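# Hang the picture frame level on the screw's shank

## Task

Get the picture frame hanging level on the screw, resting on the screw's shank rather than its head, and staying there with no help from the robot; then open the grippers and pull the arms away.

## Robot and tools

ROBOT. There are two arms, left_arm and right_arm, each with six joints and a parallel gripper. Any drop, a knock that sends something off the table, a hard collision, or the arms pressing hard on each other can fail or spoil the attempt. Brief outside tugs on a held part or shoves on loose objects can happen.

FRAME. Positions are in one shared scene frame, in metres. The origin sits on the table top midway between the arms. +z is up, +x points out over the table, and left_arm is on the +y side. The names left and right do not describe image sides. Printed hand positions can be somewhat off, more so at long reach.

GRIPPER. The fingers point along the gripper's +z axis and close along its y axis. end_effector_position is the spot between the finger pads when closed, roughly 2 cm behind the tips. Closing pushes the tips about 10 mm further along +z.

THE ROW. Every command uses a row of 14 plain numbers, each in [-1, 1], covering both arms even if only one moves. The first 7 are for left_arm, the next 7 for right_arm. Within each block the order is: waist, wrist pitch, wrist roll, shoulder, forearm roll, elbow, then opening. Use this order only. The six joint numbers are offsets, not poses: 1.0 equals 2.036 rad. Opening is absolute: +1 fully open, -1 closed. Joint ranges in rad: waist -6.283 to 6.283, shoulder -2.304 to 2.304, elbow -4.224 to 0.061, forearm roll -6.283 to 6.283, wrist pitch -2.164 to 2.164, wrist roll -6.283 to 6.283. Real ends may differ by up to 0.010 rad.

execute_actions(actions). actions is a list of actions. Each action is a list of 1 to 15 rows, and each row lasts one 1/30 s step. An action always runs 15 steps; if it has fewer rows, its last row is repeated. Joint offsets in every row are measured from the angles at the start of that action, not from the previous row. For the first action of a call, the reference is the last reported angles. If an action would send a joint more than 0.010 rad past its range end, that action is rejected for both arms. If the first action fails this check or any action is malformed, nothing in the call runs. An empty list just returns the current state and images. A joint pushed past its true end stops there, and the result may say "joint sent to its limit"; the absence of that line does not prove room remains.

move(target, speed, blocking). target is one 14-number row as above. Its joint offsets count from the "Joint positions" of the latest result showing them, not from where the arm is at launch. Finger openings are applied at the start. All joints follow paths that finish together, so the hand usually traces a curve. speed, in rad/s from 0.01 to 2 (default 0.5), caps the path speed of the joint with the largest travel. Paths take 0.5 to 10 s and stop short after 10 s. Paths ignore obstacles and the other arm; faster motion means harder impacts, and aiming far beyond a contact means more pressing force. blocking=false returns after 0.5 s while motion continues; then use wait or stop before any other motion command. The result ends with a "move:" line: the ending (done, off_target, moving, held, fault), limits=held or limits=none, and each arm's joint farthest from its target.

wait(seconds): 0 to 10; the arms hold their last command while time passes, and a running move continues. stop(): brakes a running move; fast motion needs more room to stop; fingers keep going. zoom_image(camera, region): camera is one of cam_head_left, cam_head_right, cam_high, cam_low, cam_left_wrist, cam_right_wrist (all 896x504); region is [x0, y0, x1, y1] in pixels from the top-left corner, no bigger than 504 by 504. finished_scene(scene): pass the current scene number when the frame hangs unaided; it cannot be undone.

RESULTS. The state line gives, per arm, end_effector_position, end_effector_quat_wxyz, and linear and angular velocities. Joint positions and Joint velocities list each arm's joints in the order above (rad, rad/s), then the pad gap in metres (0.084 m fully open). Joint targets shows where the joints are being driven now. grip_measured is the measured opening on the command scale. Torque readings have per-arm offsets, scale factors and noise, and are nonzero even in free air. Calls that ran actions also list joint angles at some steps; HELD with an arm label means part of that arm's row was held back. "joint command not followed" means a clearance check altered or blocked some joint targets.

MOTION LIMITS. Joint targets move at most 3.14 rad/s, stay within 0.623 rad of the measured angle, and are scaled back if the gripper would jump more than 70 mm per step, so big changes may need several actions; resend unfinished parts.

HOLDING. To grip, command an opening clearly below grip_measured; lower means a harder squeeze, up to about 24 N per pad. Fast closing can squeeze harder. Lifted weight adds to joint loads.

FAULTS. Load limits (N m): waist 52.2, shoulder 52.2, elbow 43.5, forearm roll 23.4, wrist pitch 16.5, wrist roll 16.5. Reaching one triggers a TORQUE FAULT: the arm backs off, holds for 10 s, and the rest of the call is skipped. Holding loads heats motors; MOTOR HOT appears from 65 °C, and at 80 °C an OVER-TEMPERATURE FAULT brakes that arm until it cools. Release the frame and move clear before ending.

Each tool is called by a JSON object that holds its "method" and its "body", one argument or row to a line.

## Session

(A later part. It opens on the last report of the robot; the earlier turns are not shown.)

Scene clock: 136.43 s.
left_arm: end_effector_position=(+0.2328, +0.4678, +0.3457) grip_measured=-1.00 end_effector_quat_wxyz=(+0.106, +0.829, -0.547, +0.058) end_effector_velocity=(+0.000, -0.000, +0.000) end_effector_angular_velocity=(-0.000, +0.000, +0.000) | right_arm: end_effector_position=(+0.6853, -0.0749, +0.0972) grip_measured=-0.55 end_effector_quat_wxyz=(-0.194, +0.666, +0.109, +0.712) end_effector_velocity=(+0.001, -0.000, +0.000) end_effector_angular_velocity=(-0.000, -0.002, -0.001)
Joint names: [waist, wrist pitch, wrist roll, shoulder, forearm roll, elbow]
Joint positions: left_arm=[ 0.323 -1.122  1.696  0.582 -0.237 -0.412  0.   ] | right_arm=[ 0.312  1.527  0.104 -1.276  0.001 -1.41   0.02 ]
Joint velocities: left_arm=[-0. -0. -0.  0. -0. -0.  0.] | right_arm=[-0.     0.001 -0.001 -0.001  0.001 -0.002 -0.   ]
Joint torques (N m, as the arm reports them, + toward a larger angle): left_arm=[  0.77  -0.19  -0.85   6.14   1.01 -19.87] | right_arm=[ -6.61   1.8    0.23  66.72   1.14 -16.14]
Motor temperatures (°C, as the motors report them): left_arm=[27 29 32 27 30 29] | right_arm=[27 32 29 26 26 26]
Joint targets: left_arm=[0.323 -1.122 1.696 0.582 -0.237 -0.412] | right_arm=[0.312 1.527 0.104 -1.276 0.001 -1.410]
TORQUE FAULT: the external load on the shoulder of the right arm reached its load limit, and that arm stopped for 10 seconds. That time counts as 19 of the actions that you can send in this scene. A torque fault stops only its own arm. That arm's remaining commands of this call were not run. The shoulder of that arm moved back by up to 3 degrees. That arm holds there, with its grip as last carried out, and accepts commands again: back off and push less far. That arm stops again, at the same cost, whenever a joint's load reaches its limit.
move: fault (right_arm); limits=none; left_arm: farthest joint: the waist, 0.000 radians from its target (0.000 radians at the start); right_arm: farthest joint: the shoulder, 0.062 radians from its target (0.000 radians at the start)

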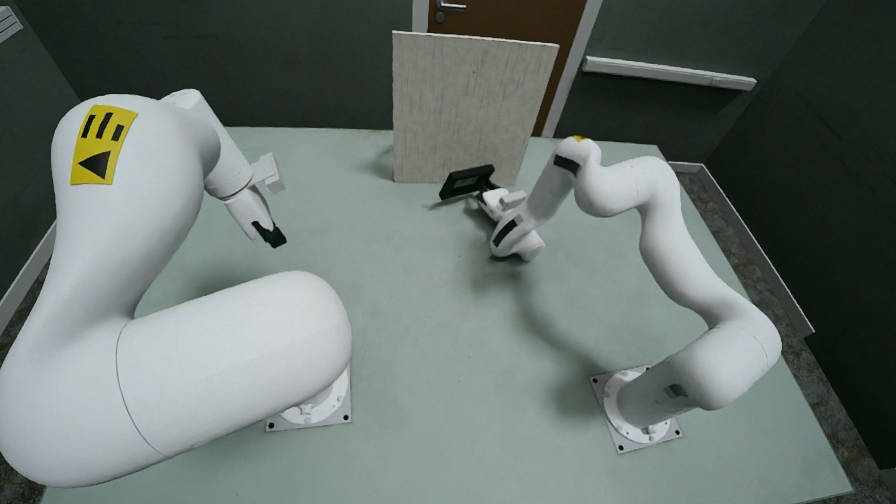

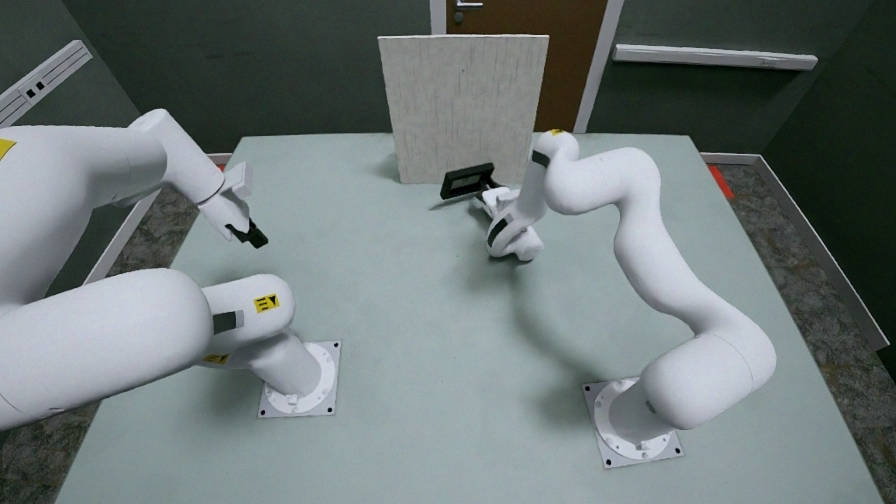

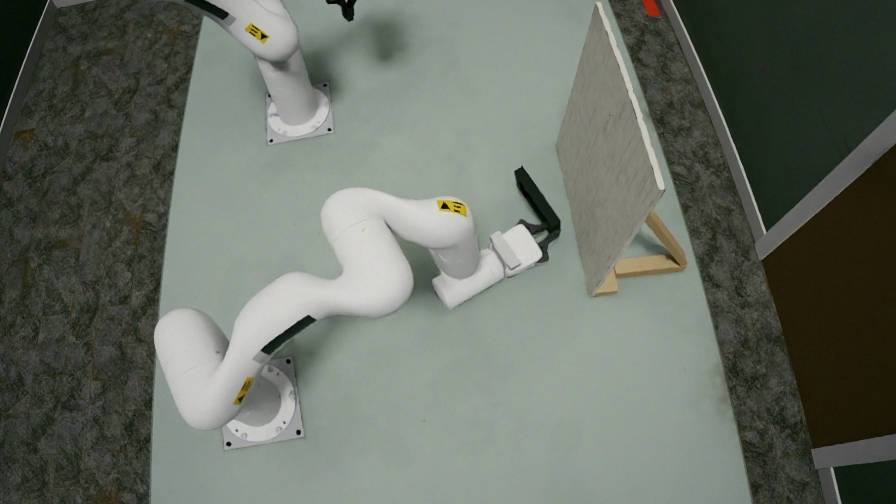

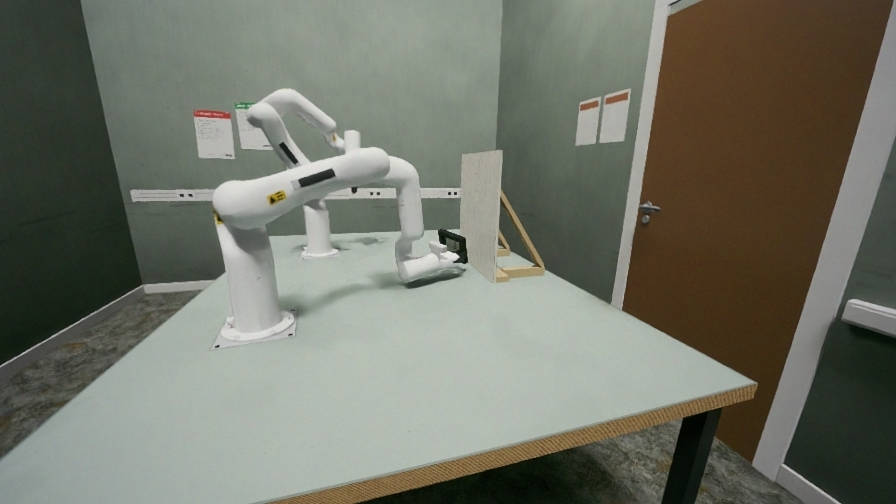

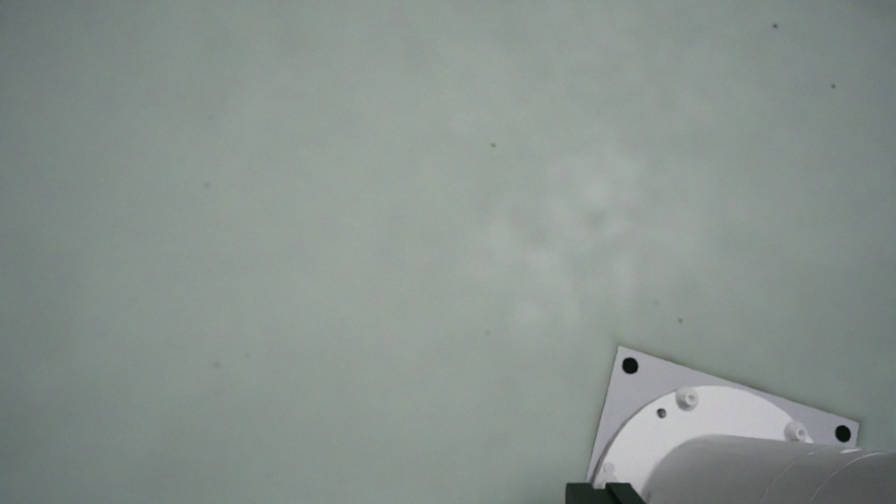

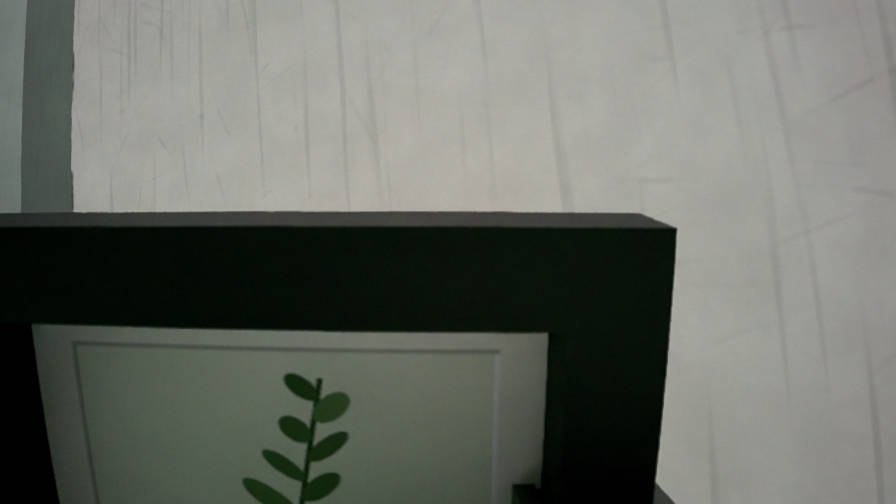

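{"method": "move", "body": {
  "target": [0,0,0,0,0,0,-1, 0,-0.288,-0.07,0.355,0,0.086,-1],
  "speed": 0.3
}}

{"method": "zoom_image", "body": {
  "camera": "cam_head_left",
  "region": [380,20,600,190]
}}

Scene clock: 139.60 s.
left_arm: end_effector_position=(+0.2328, +0.4678, +0.3457) grip_measured=-1.00 end_effector_quat_wxyz=(+0.106, +0.829, -0.547, +0.058) end_effector_velocity=(+0.000, -0.000, +0.000) end_effector_angular_velocity=(-0.001, -0.001, +0.001) | right_arm: end_effector_position=(+0.6960, -0.0700, +0.4714) grip_measured=-0.55 end_effector_quat_wxyz=(-0.141, +0.670, +0.159, +0.711) end_effector_velocity=(+0.000, -0.000, +0.006) end_effector_angular_velocity=(+0.001, -0.009, -0.000)
Joint names: [waist, wrist pitch, wrist roll, shoulder, forearm roll, elbow]
Joint positions: left_arm=[ 0.323 -1.122  1.696  0.582 -0.237 -0.412  0.   ] | right_arm=[ 0.312  0.941 -0.039 -0.554  0.001 -1.234  0.02 ]
Joint velocities: left_arm=[-0.     0.    -0.     0.    -0.002 -0.     0.   ] | right_arm=[-0.001  0.001 -0.002  0.004 -0.    -0.003  0.   ]
Joint torques (N m, as the arm reports them, + toward a larger angle): left_arm=[  0.01  -0.09  -0.79   5.8    0.74 -19.63] | right_arm=[ -6.23   1.76   0.33  57.74   1.71 -24.93]
Motor temperatures (°C, as the motors report them): left_arm=[27 29 32 27 30 29] | right_arm=[27 32 29 26 26 26]
Joint targets: left_arm=[0.323 -1.122 1.696 0.582 -0.237 -0.412] | right_arm=[0.312 0.941 -0.039 -0.553 0.001 -1.235]
move: done; limits=none; left_arm: farthest joint: the waist, 0.000 radians from its target (0.000 radians at the start); right_arm: farthest joint: the elbow, 0.001 radians from its target (0.175 radians at the start)

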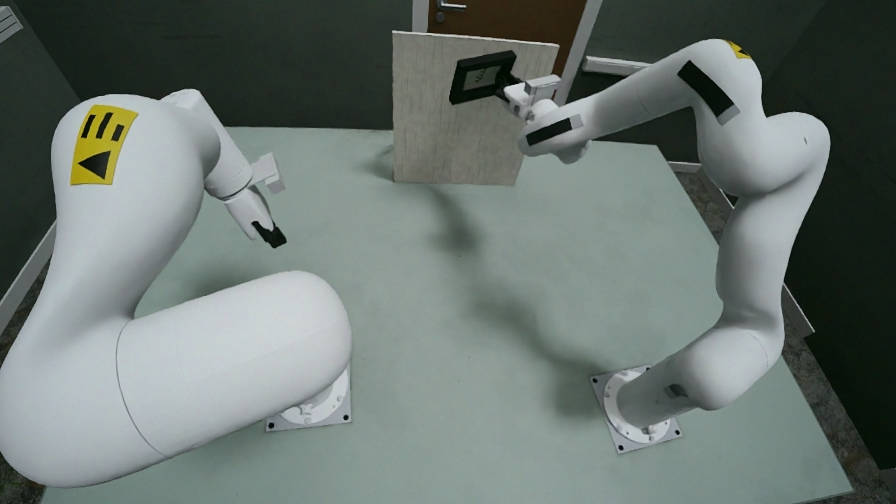

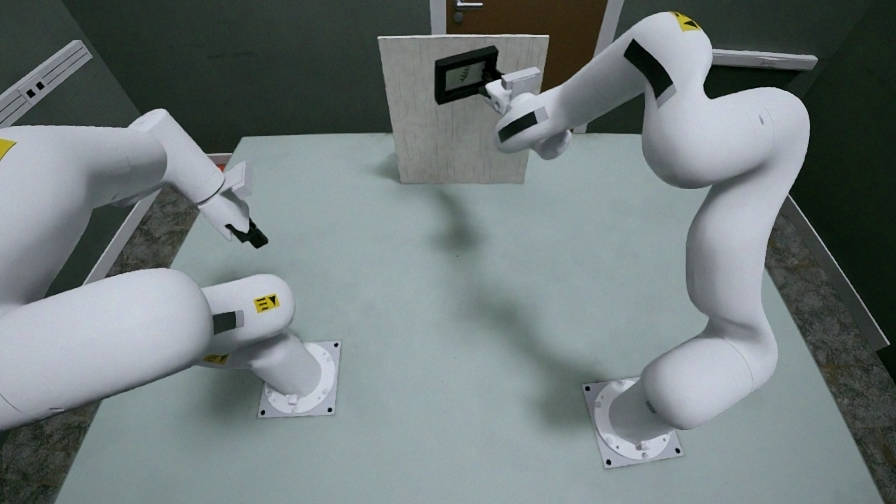

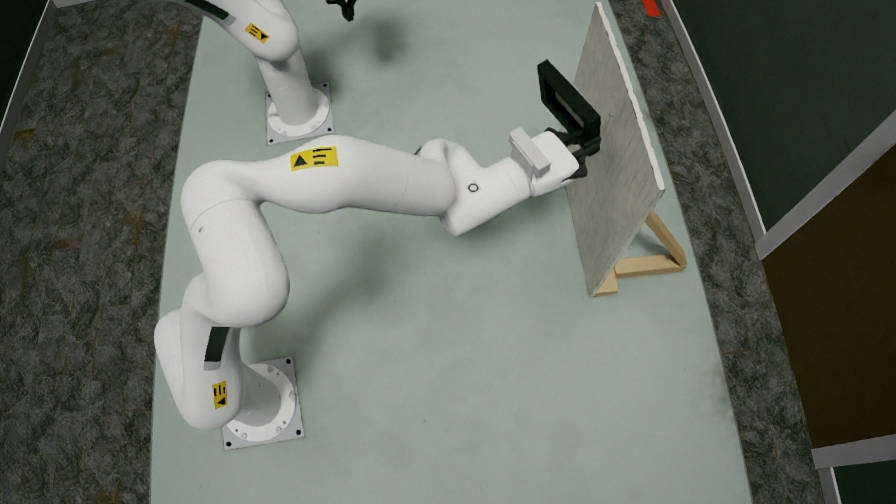

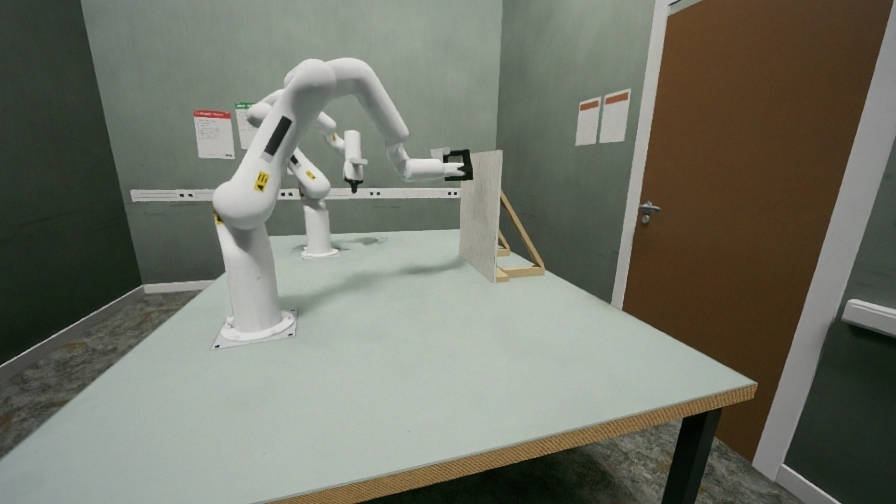

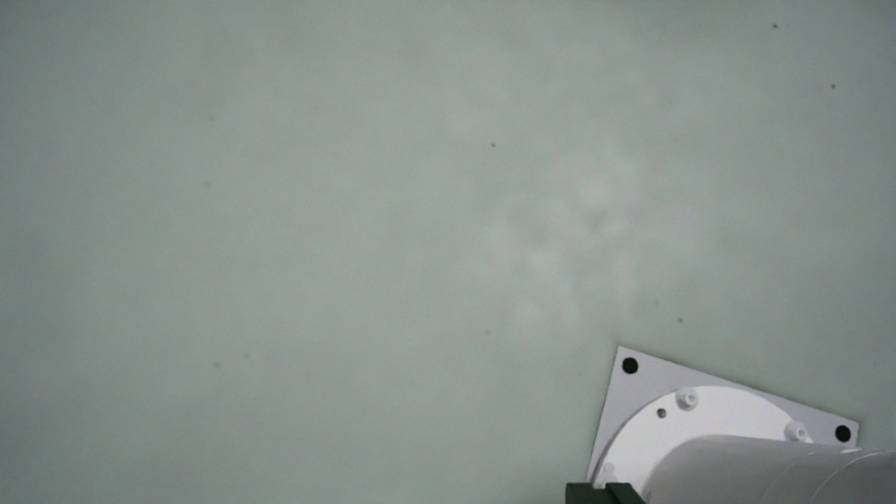

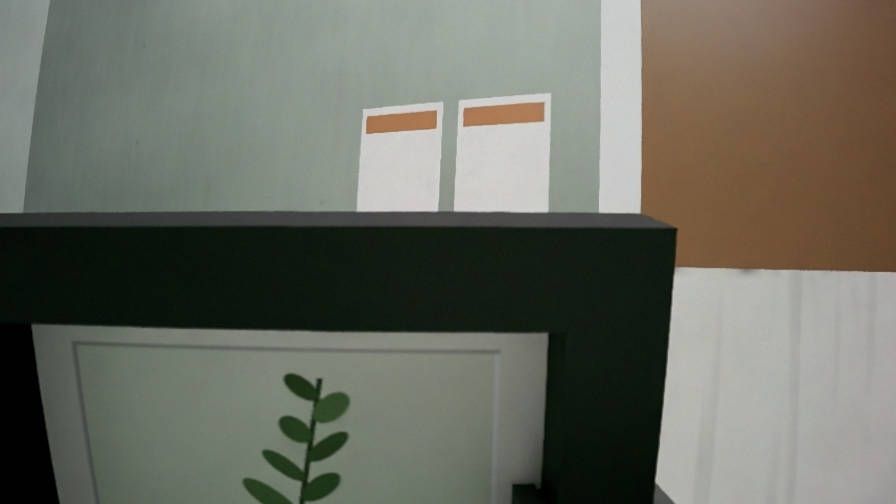

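Region (380, 20, 600, 190) of cam_head_left's 896x504 image, scaled by 2.291, with more detail than that image has; it fills the top 389 rows of this view, and the rest is white.

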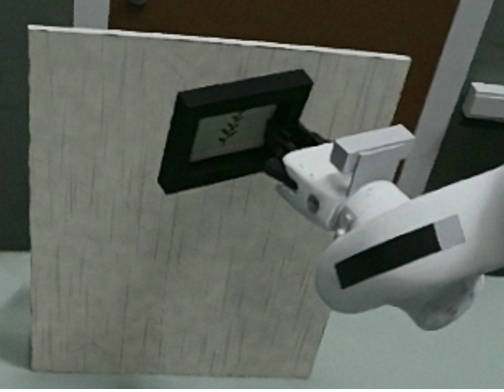

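{"method": "move", "body": {
  "target": [0,0,0,0,0,0,-1, 0,0,-0.06,0,0.1,0,-1],
  "speed": 0.15
}}

Scene clock: 141.67 s.
left_arm: end_effector_position=(+0.2328, +0.4678, +0.3457) grip_measured=-1.00 end_effector_quat_wxyz=(+0.106, +0.829, -0.547, +0.058) end_effector_velocity=(+0.000, +0.000, -0.000) end_effector_angular_velocity=(+0.001, -0.001, -0.002) | right_arm: end_effector_position=(+0.7097, -0.1076, +0.4688) grip_measured=-0.55 end_effector_quat_wxyz=(-0.083, +0.685, +0.103, +0.716) end_effector_velocity=(+0.000, +0.000, -0.000) end_effector_angular_velocity=(-0.002, +0.000, +0.001)
Joint names: [waist, wrist pitch, wrist roll, shoulder, forearm roll, elbow]
Joint positions: left_arm=[ 0.323 -1.122  1.696  0.582 -0.237 -0.412  0.   ] | right_arm=[ 0.312  0.941 -0.161 -0.554  0.204 -1.234  0.02 ]
Joint velocities: left_arm=[-0.001  0.001  0.002 -0.     0.    -0.     0.   ] | right_arm=[-0.    -0.001 -0.002 -0.001 -0.001 -0.001 -0.   ]
Joint torques (N m, as the arm reports them, + toward a larger angle): left_arm=[ -0.27  -0.17  -0.84   5.33   1.21 -19.98] | right_arm=[ -6.72   1.76   0.21  56.29   1.34 -24.69]
Motor temperatures (°C, as the motors report them): left_arm=[27 29 32 27 30 29] | right_arm=[27 32 29 26 26 26]
Joint targets: left_arm=[0.323 -1.122 1.696 0.582 -0.237 -0.412] | right_arm=[0.312 0.941 -0.161 -0.554 0.204 -1.234]
move: done; limits=none; left_arm: farthest joint: the waist, 0.000 radians from its target (0.000 radians at the start); right_arm: farthest joint: the forearm roll, 0.001 radians from its target (0.204 radians at the start)

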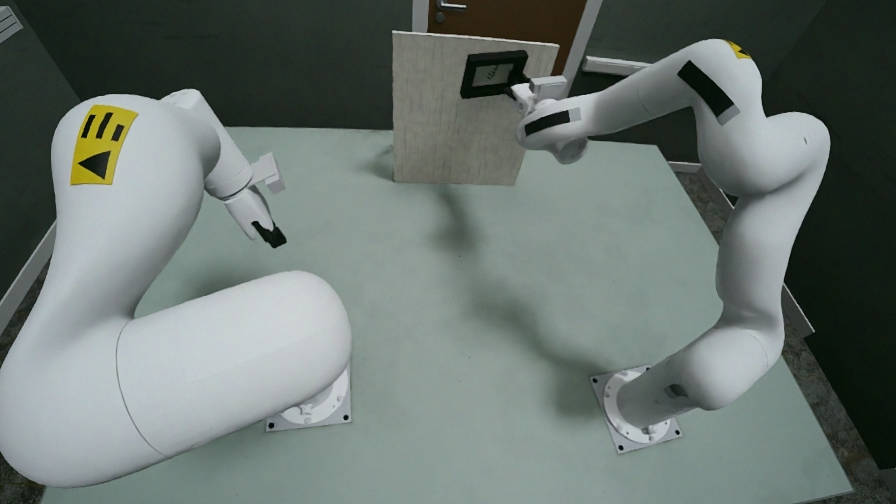

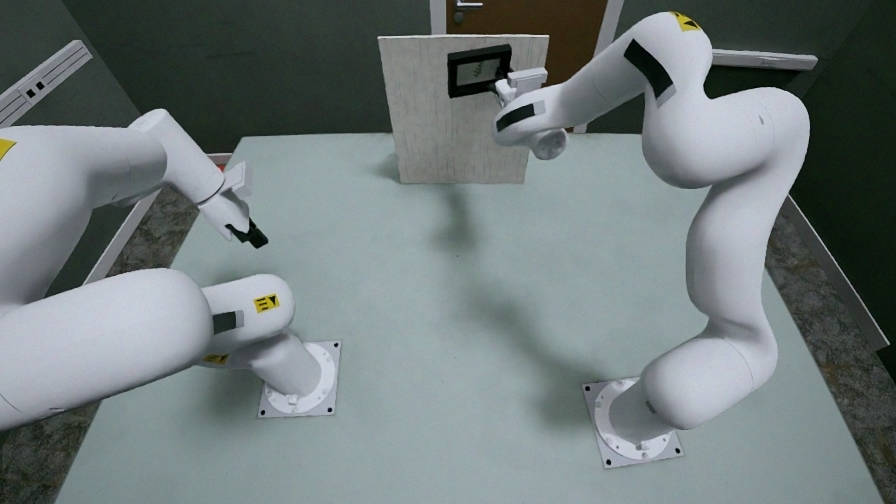

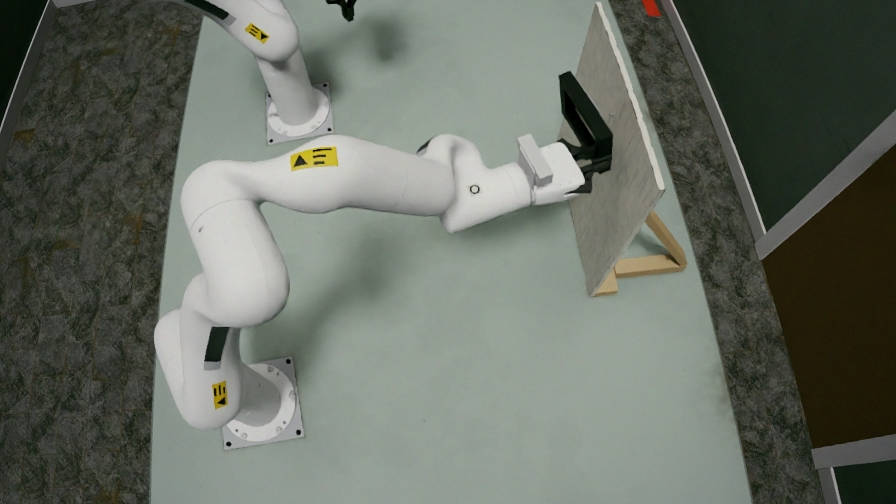

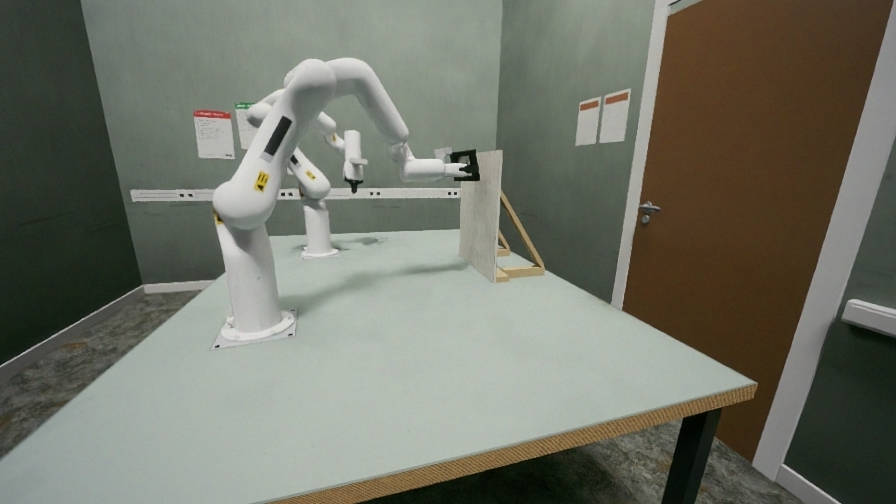

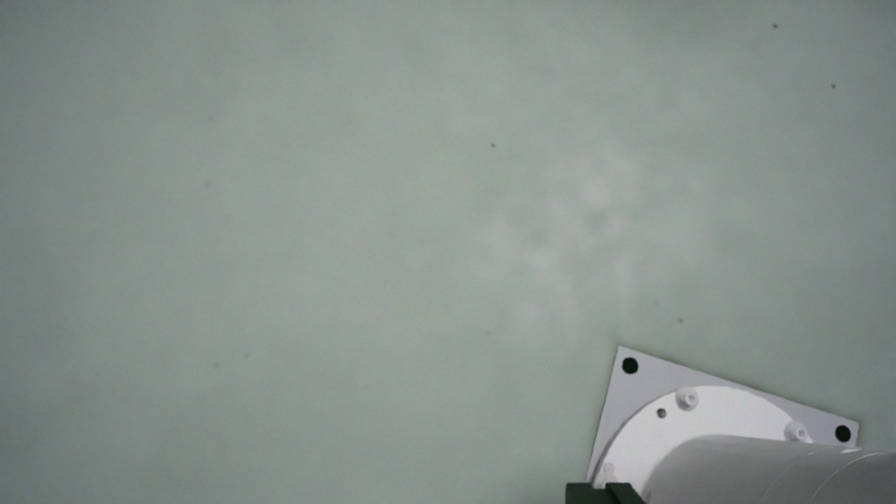

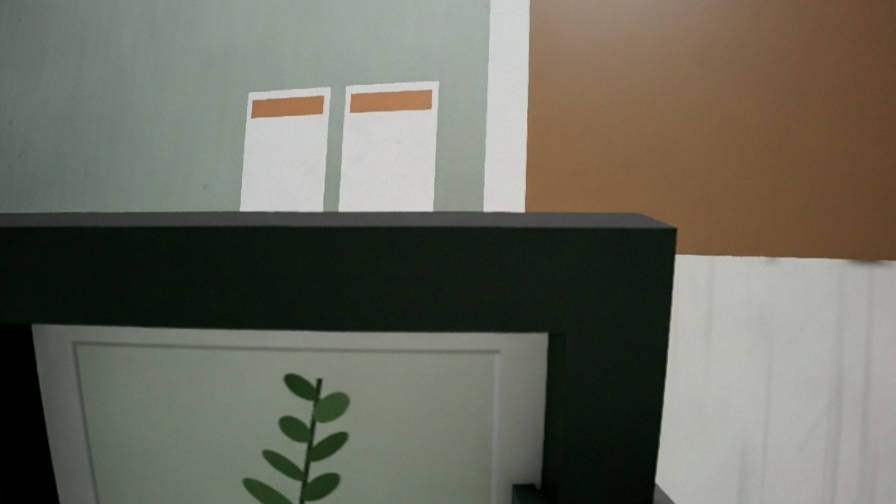

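{"method": "move", "body": {
  "target": [0,0,0,0,0,0,-1, 0.05,0.02,-0.08,0,0.13,0.02,-1],
  "speed": 0.15
}}

Scene clock: 144.03 s.
left_arm: end_effector_position=(+0.2328, +0.4678, +0.3457) grip_measured=-1.00 end_effector_quat_wxyz=(+0.106, +0.829, -0.547, +0.058) end_effector_velocity=(-0.000, +0.000, -0.000) end_effector_angular_velocity=(+0.001, +0.001, -0.000) | right_arm: end_effector_position=(+0.6796, -0.0878, +0.4429) grip_measured=-0.55 end_effector_quat_wxyz=(-0.034, +0.705, +0.070, +0.705) end_effector_velocity=(+0.000, -0.000, -0.000) end_effector_angular_velocity=(+0.001, -0.000, -0.001)
Joint names: [waist, wrist pitch, wrist roll, shoulder, forearm roll, elbow]
Joint positions: left_arm=[ 0.323 -1.122  1.696  0.582 -0.237 -0.412  0.   ] | right_arm=[ 0.413  0.981 -0.324 -0.554  0.469 -1.194  0.02 ]
Joint velocities: left_arm=[ 0.     0.    -0.001  0.     0.002  0.     0.   ] | right_arm=[-0.     0.001  0.    -0.001  0.001 -0.001 -0.   ]
Joint torques (N m, as the arm reports them, + toward a larger angle): left_arm=[  0.62  -0.11  -0.79   5.67   1.12 -19.58] | right_arm=[ -6.12   1.79   0.34  56.55   0.99 -24.4 ]
Motor temperatures (°C, as the motors report them): left_arm=[27 29 32 27 30 29] | right_arm=[27 32 29 26 26 26]
Joint targets: left_arm=[0.323 -1.122 1.696 0.582 -0.237 -0.412] | right_arm=[0.414 0.981 -0.324 -0.554 0.469 -1.194]
move: done; limits=none; left_arm: farthest joint: the waist, 0.000 radians from its target (0.000 radians at the start); right_arm: farthest joint: the waist, 0.000 radians from its target (0.102 radians at the start)

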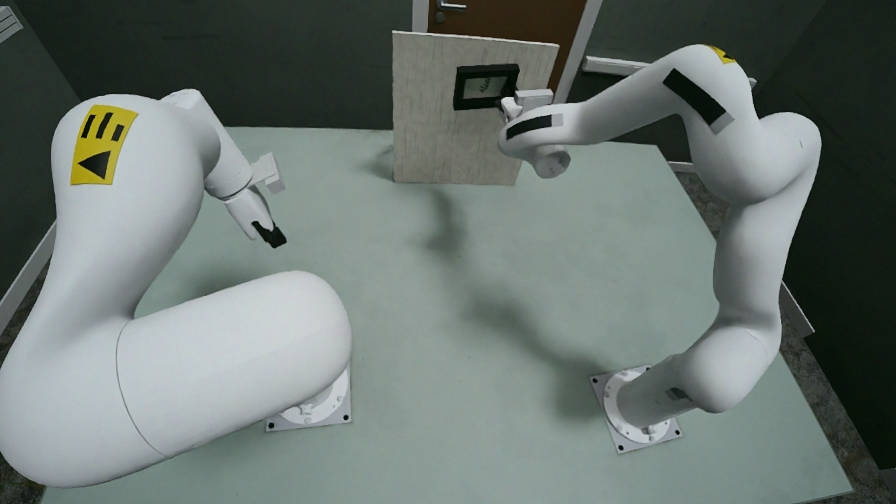

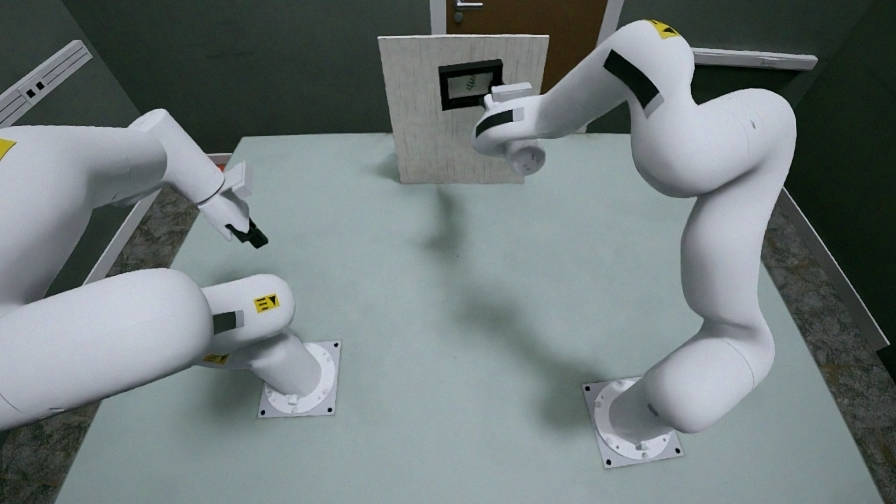

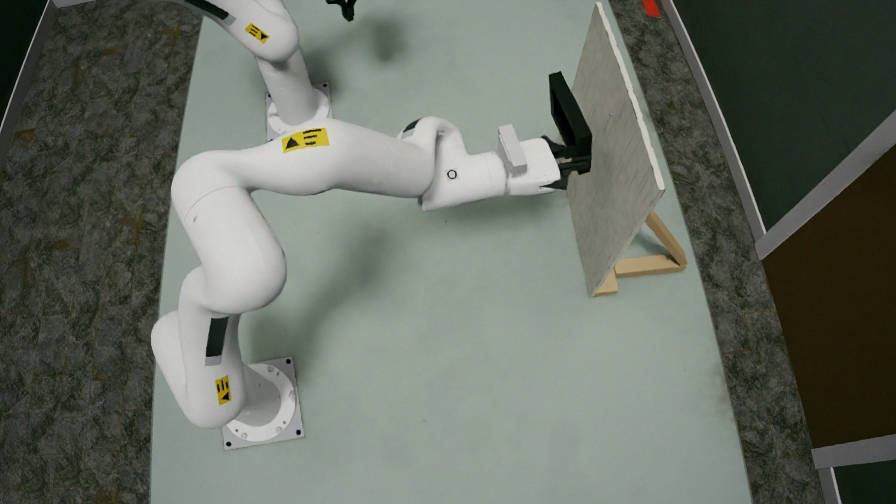

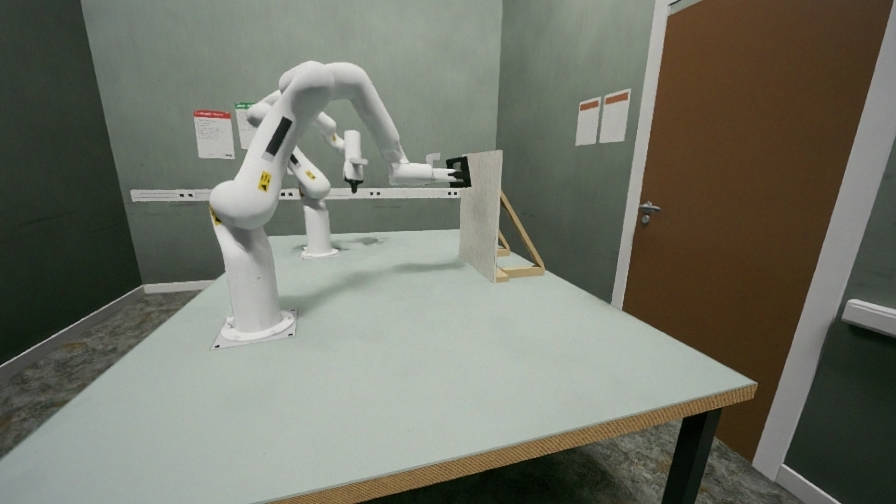

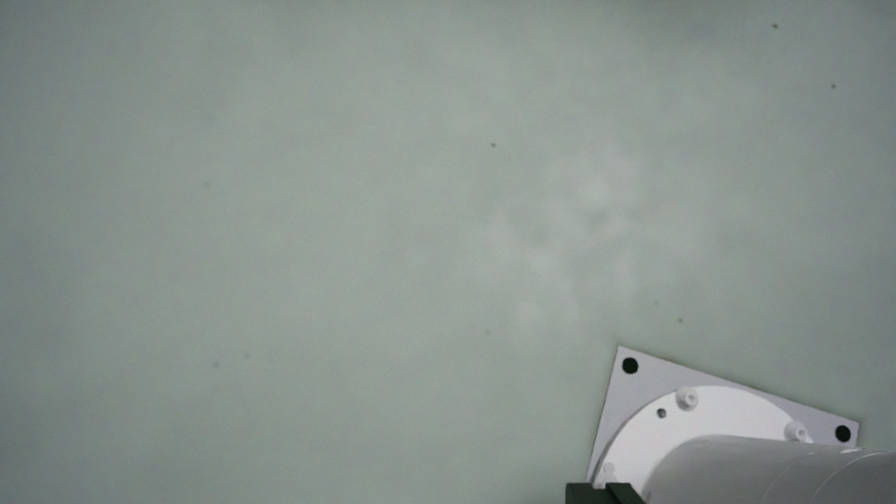

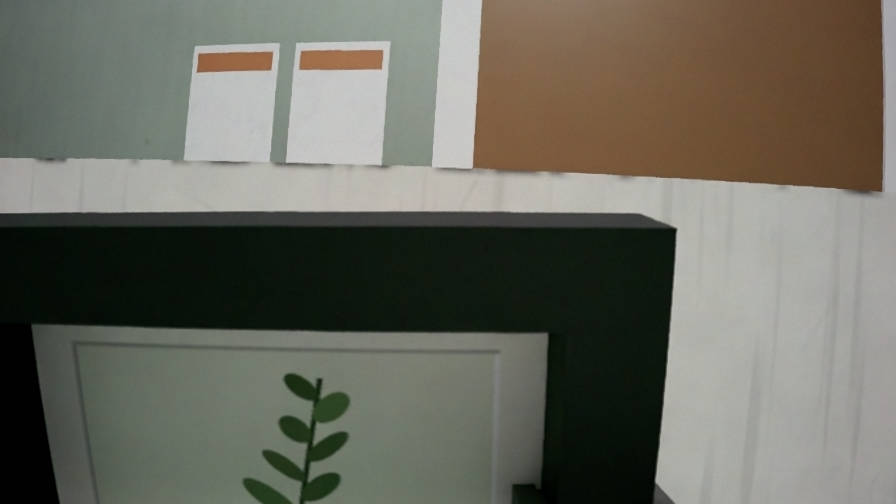

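{"method": "move", "body": {
  "target": [0,0,0,0,0,0,-1, 0.015,0,0,-0.04,0,-0.04,-1],
  "speed": 0.04
}}

{"method": "zoom_image", "body": {
  "camera": "cam_low",
  "region": [380,120,540,220]
}}

Scene clock: 146.73 s.
left_arm: end_effector_position=(+0.2328, +0.4678, +0.3457) grip_measured=-1.00 end_effector_quat_wxyz=(+0.106, +0.829, -0.547, +0.058) end_effector_velocity=(-0.000, +0.000, -0.000) end_effector_angular_velocity=(+0.001, +0.000, -0.000) | right_arm: end_effector_position=(+0.6914, -0.0513, +0.4252) grip_measured=-0.55 end_effector_quat_wxyz=(-0.045, +0.704, +0.080, +0.705) end_effector_velocity=(+0.000, +0.000, +0.001) end_effector_angular_velocity=(+0.000, -0.001, +0.000)
Joint names: [waist, wrist pitch, wrist roll, shoulder, forearm roll, elbow]
Joint positions: left_arm=[ 0.323 -1.122  1.696  0.582 -0.237 -0.412  0.   ] | right_arm=[ 0.444  0.981 -0.324 -0.635  0.469 -1.275  0.02 ]
Joint velocities: left_arm=[-0.     0.    -0.001  0.     0.001  0.     0.   ] | right_arm=[-0.     0.001  0.     0.    -0.001 -0.     0.   ]
Joint torques (N m, as the arm reports them, + toward a larger angle): left_arm=[ -0.56  -0.14  -0.85   5.6    0.95 -19.76] | right_arm=[ -6.56   1.71   0.34  58.82   0.96 -24.63]
Motor temperatures (°C, as the motors report them): left_arm=[27 29 32 27 30 29] | right_arm=[27 32 29 26 26 26]
Joint targets: left_arm=[0.323 -1.122 1.696 0.582 -0.237 -0.412] | right_arm=[0.444 0.981 -0.324 -0.635 0.469 -1.275]
move: done; limits=none; left_arm: farthest joint: the waist, 0.000 radians from its target (0.000 radians at the start); right_arm: farthest joint: the waist, 0.000 radians from its target (0.030 radians at the start)

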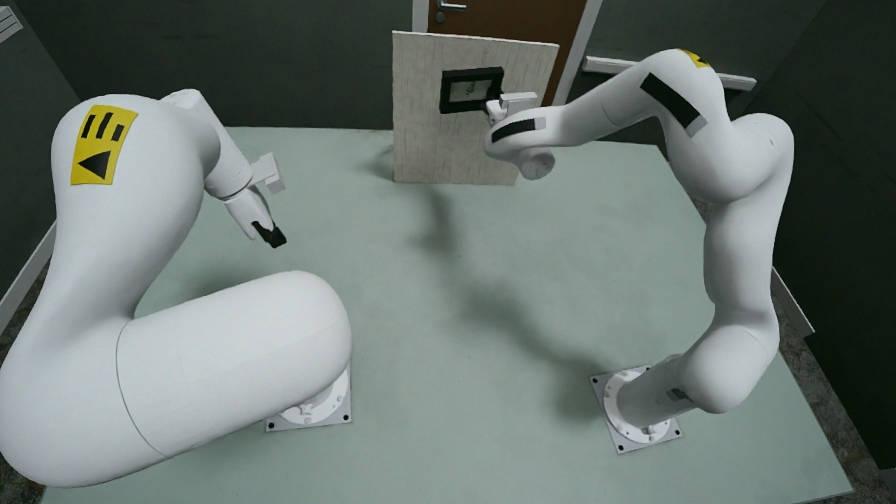

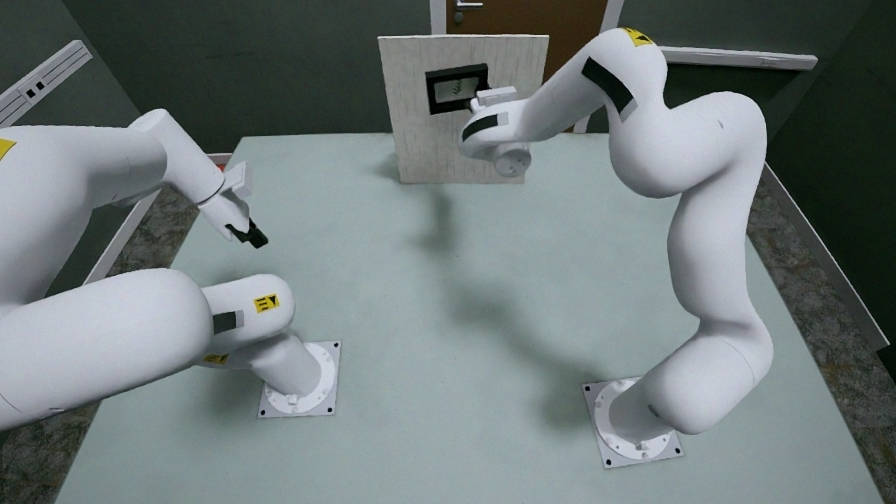

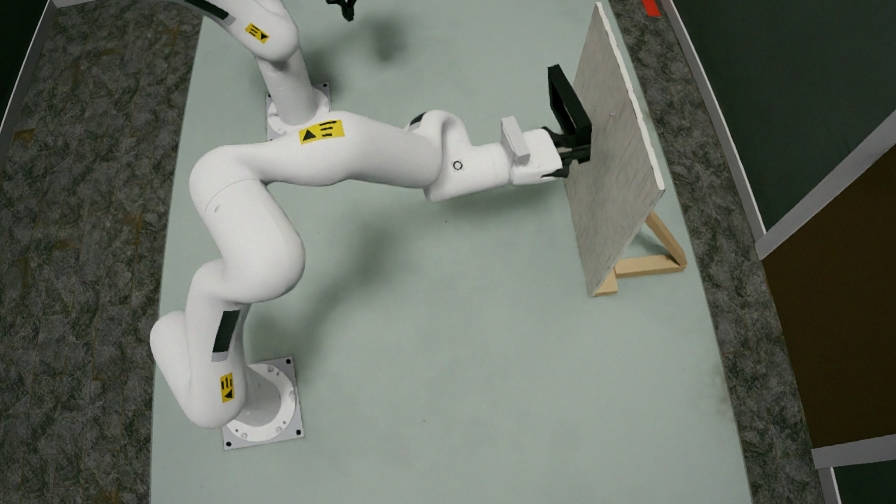

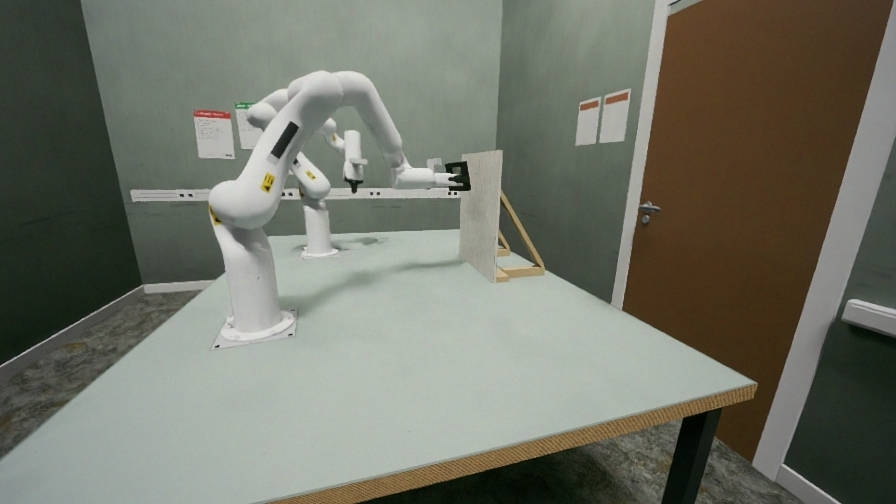

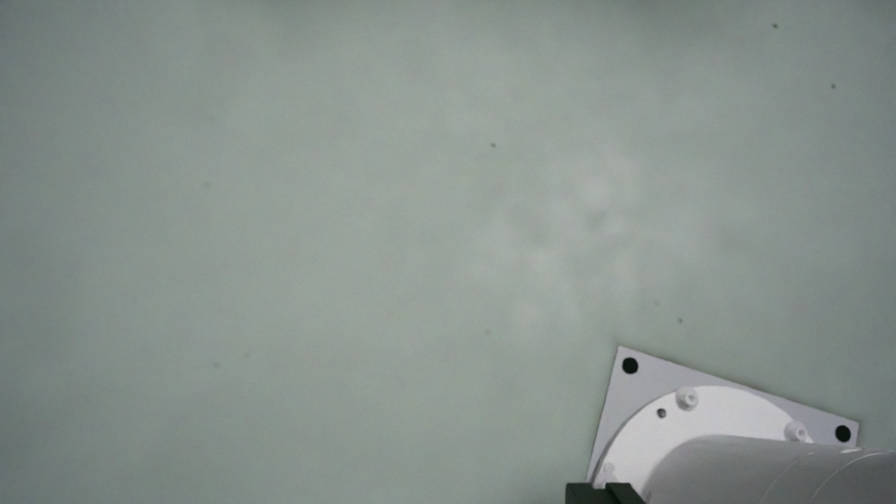

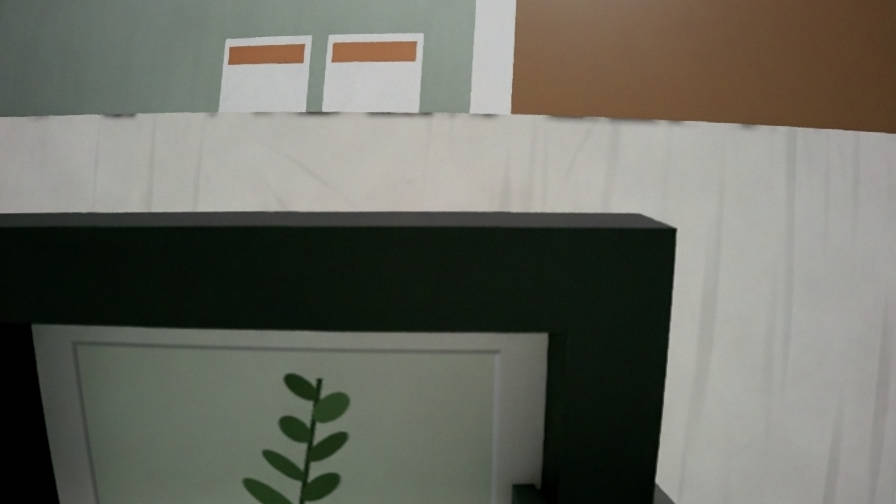

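Region (380, 120, 540, 220) of cam_low's 896x504 image, scaled by 3.150, with more detail than that image has; it fills the top 315 rows of this view, and the rest is white.

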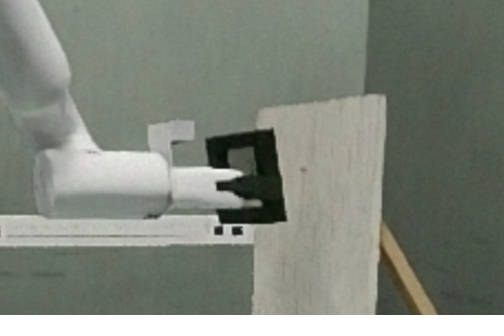

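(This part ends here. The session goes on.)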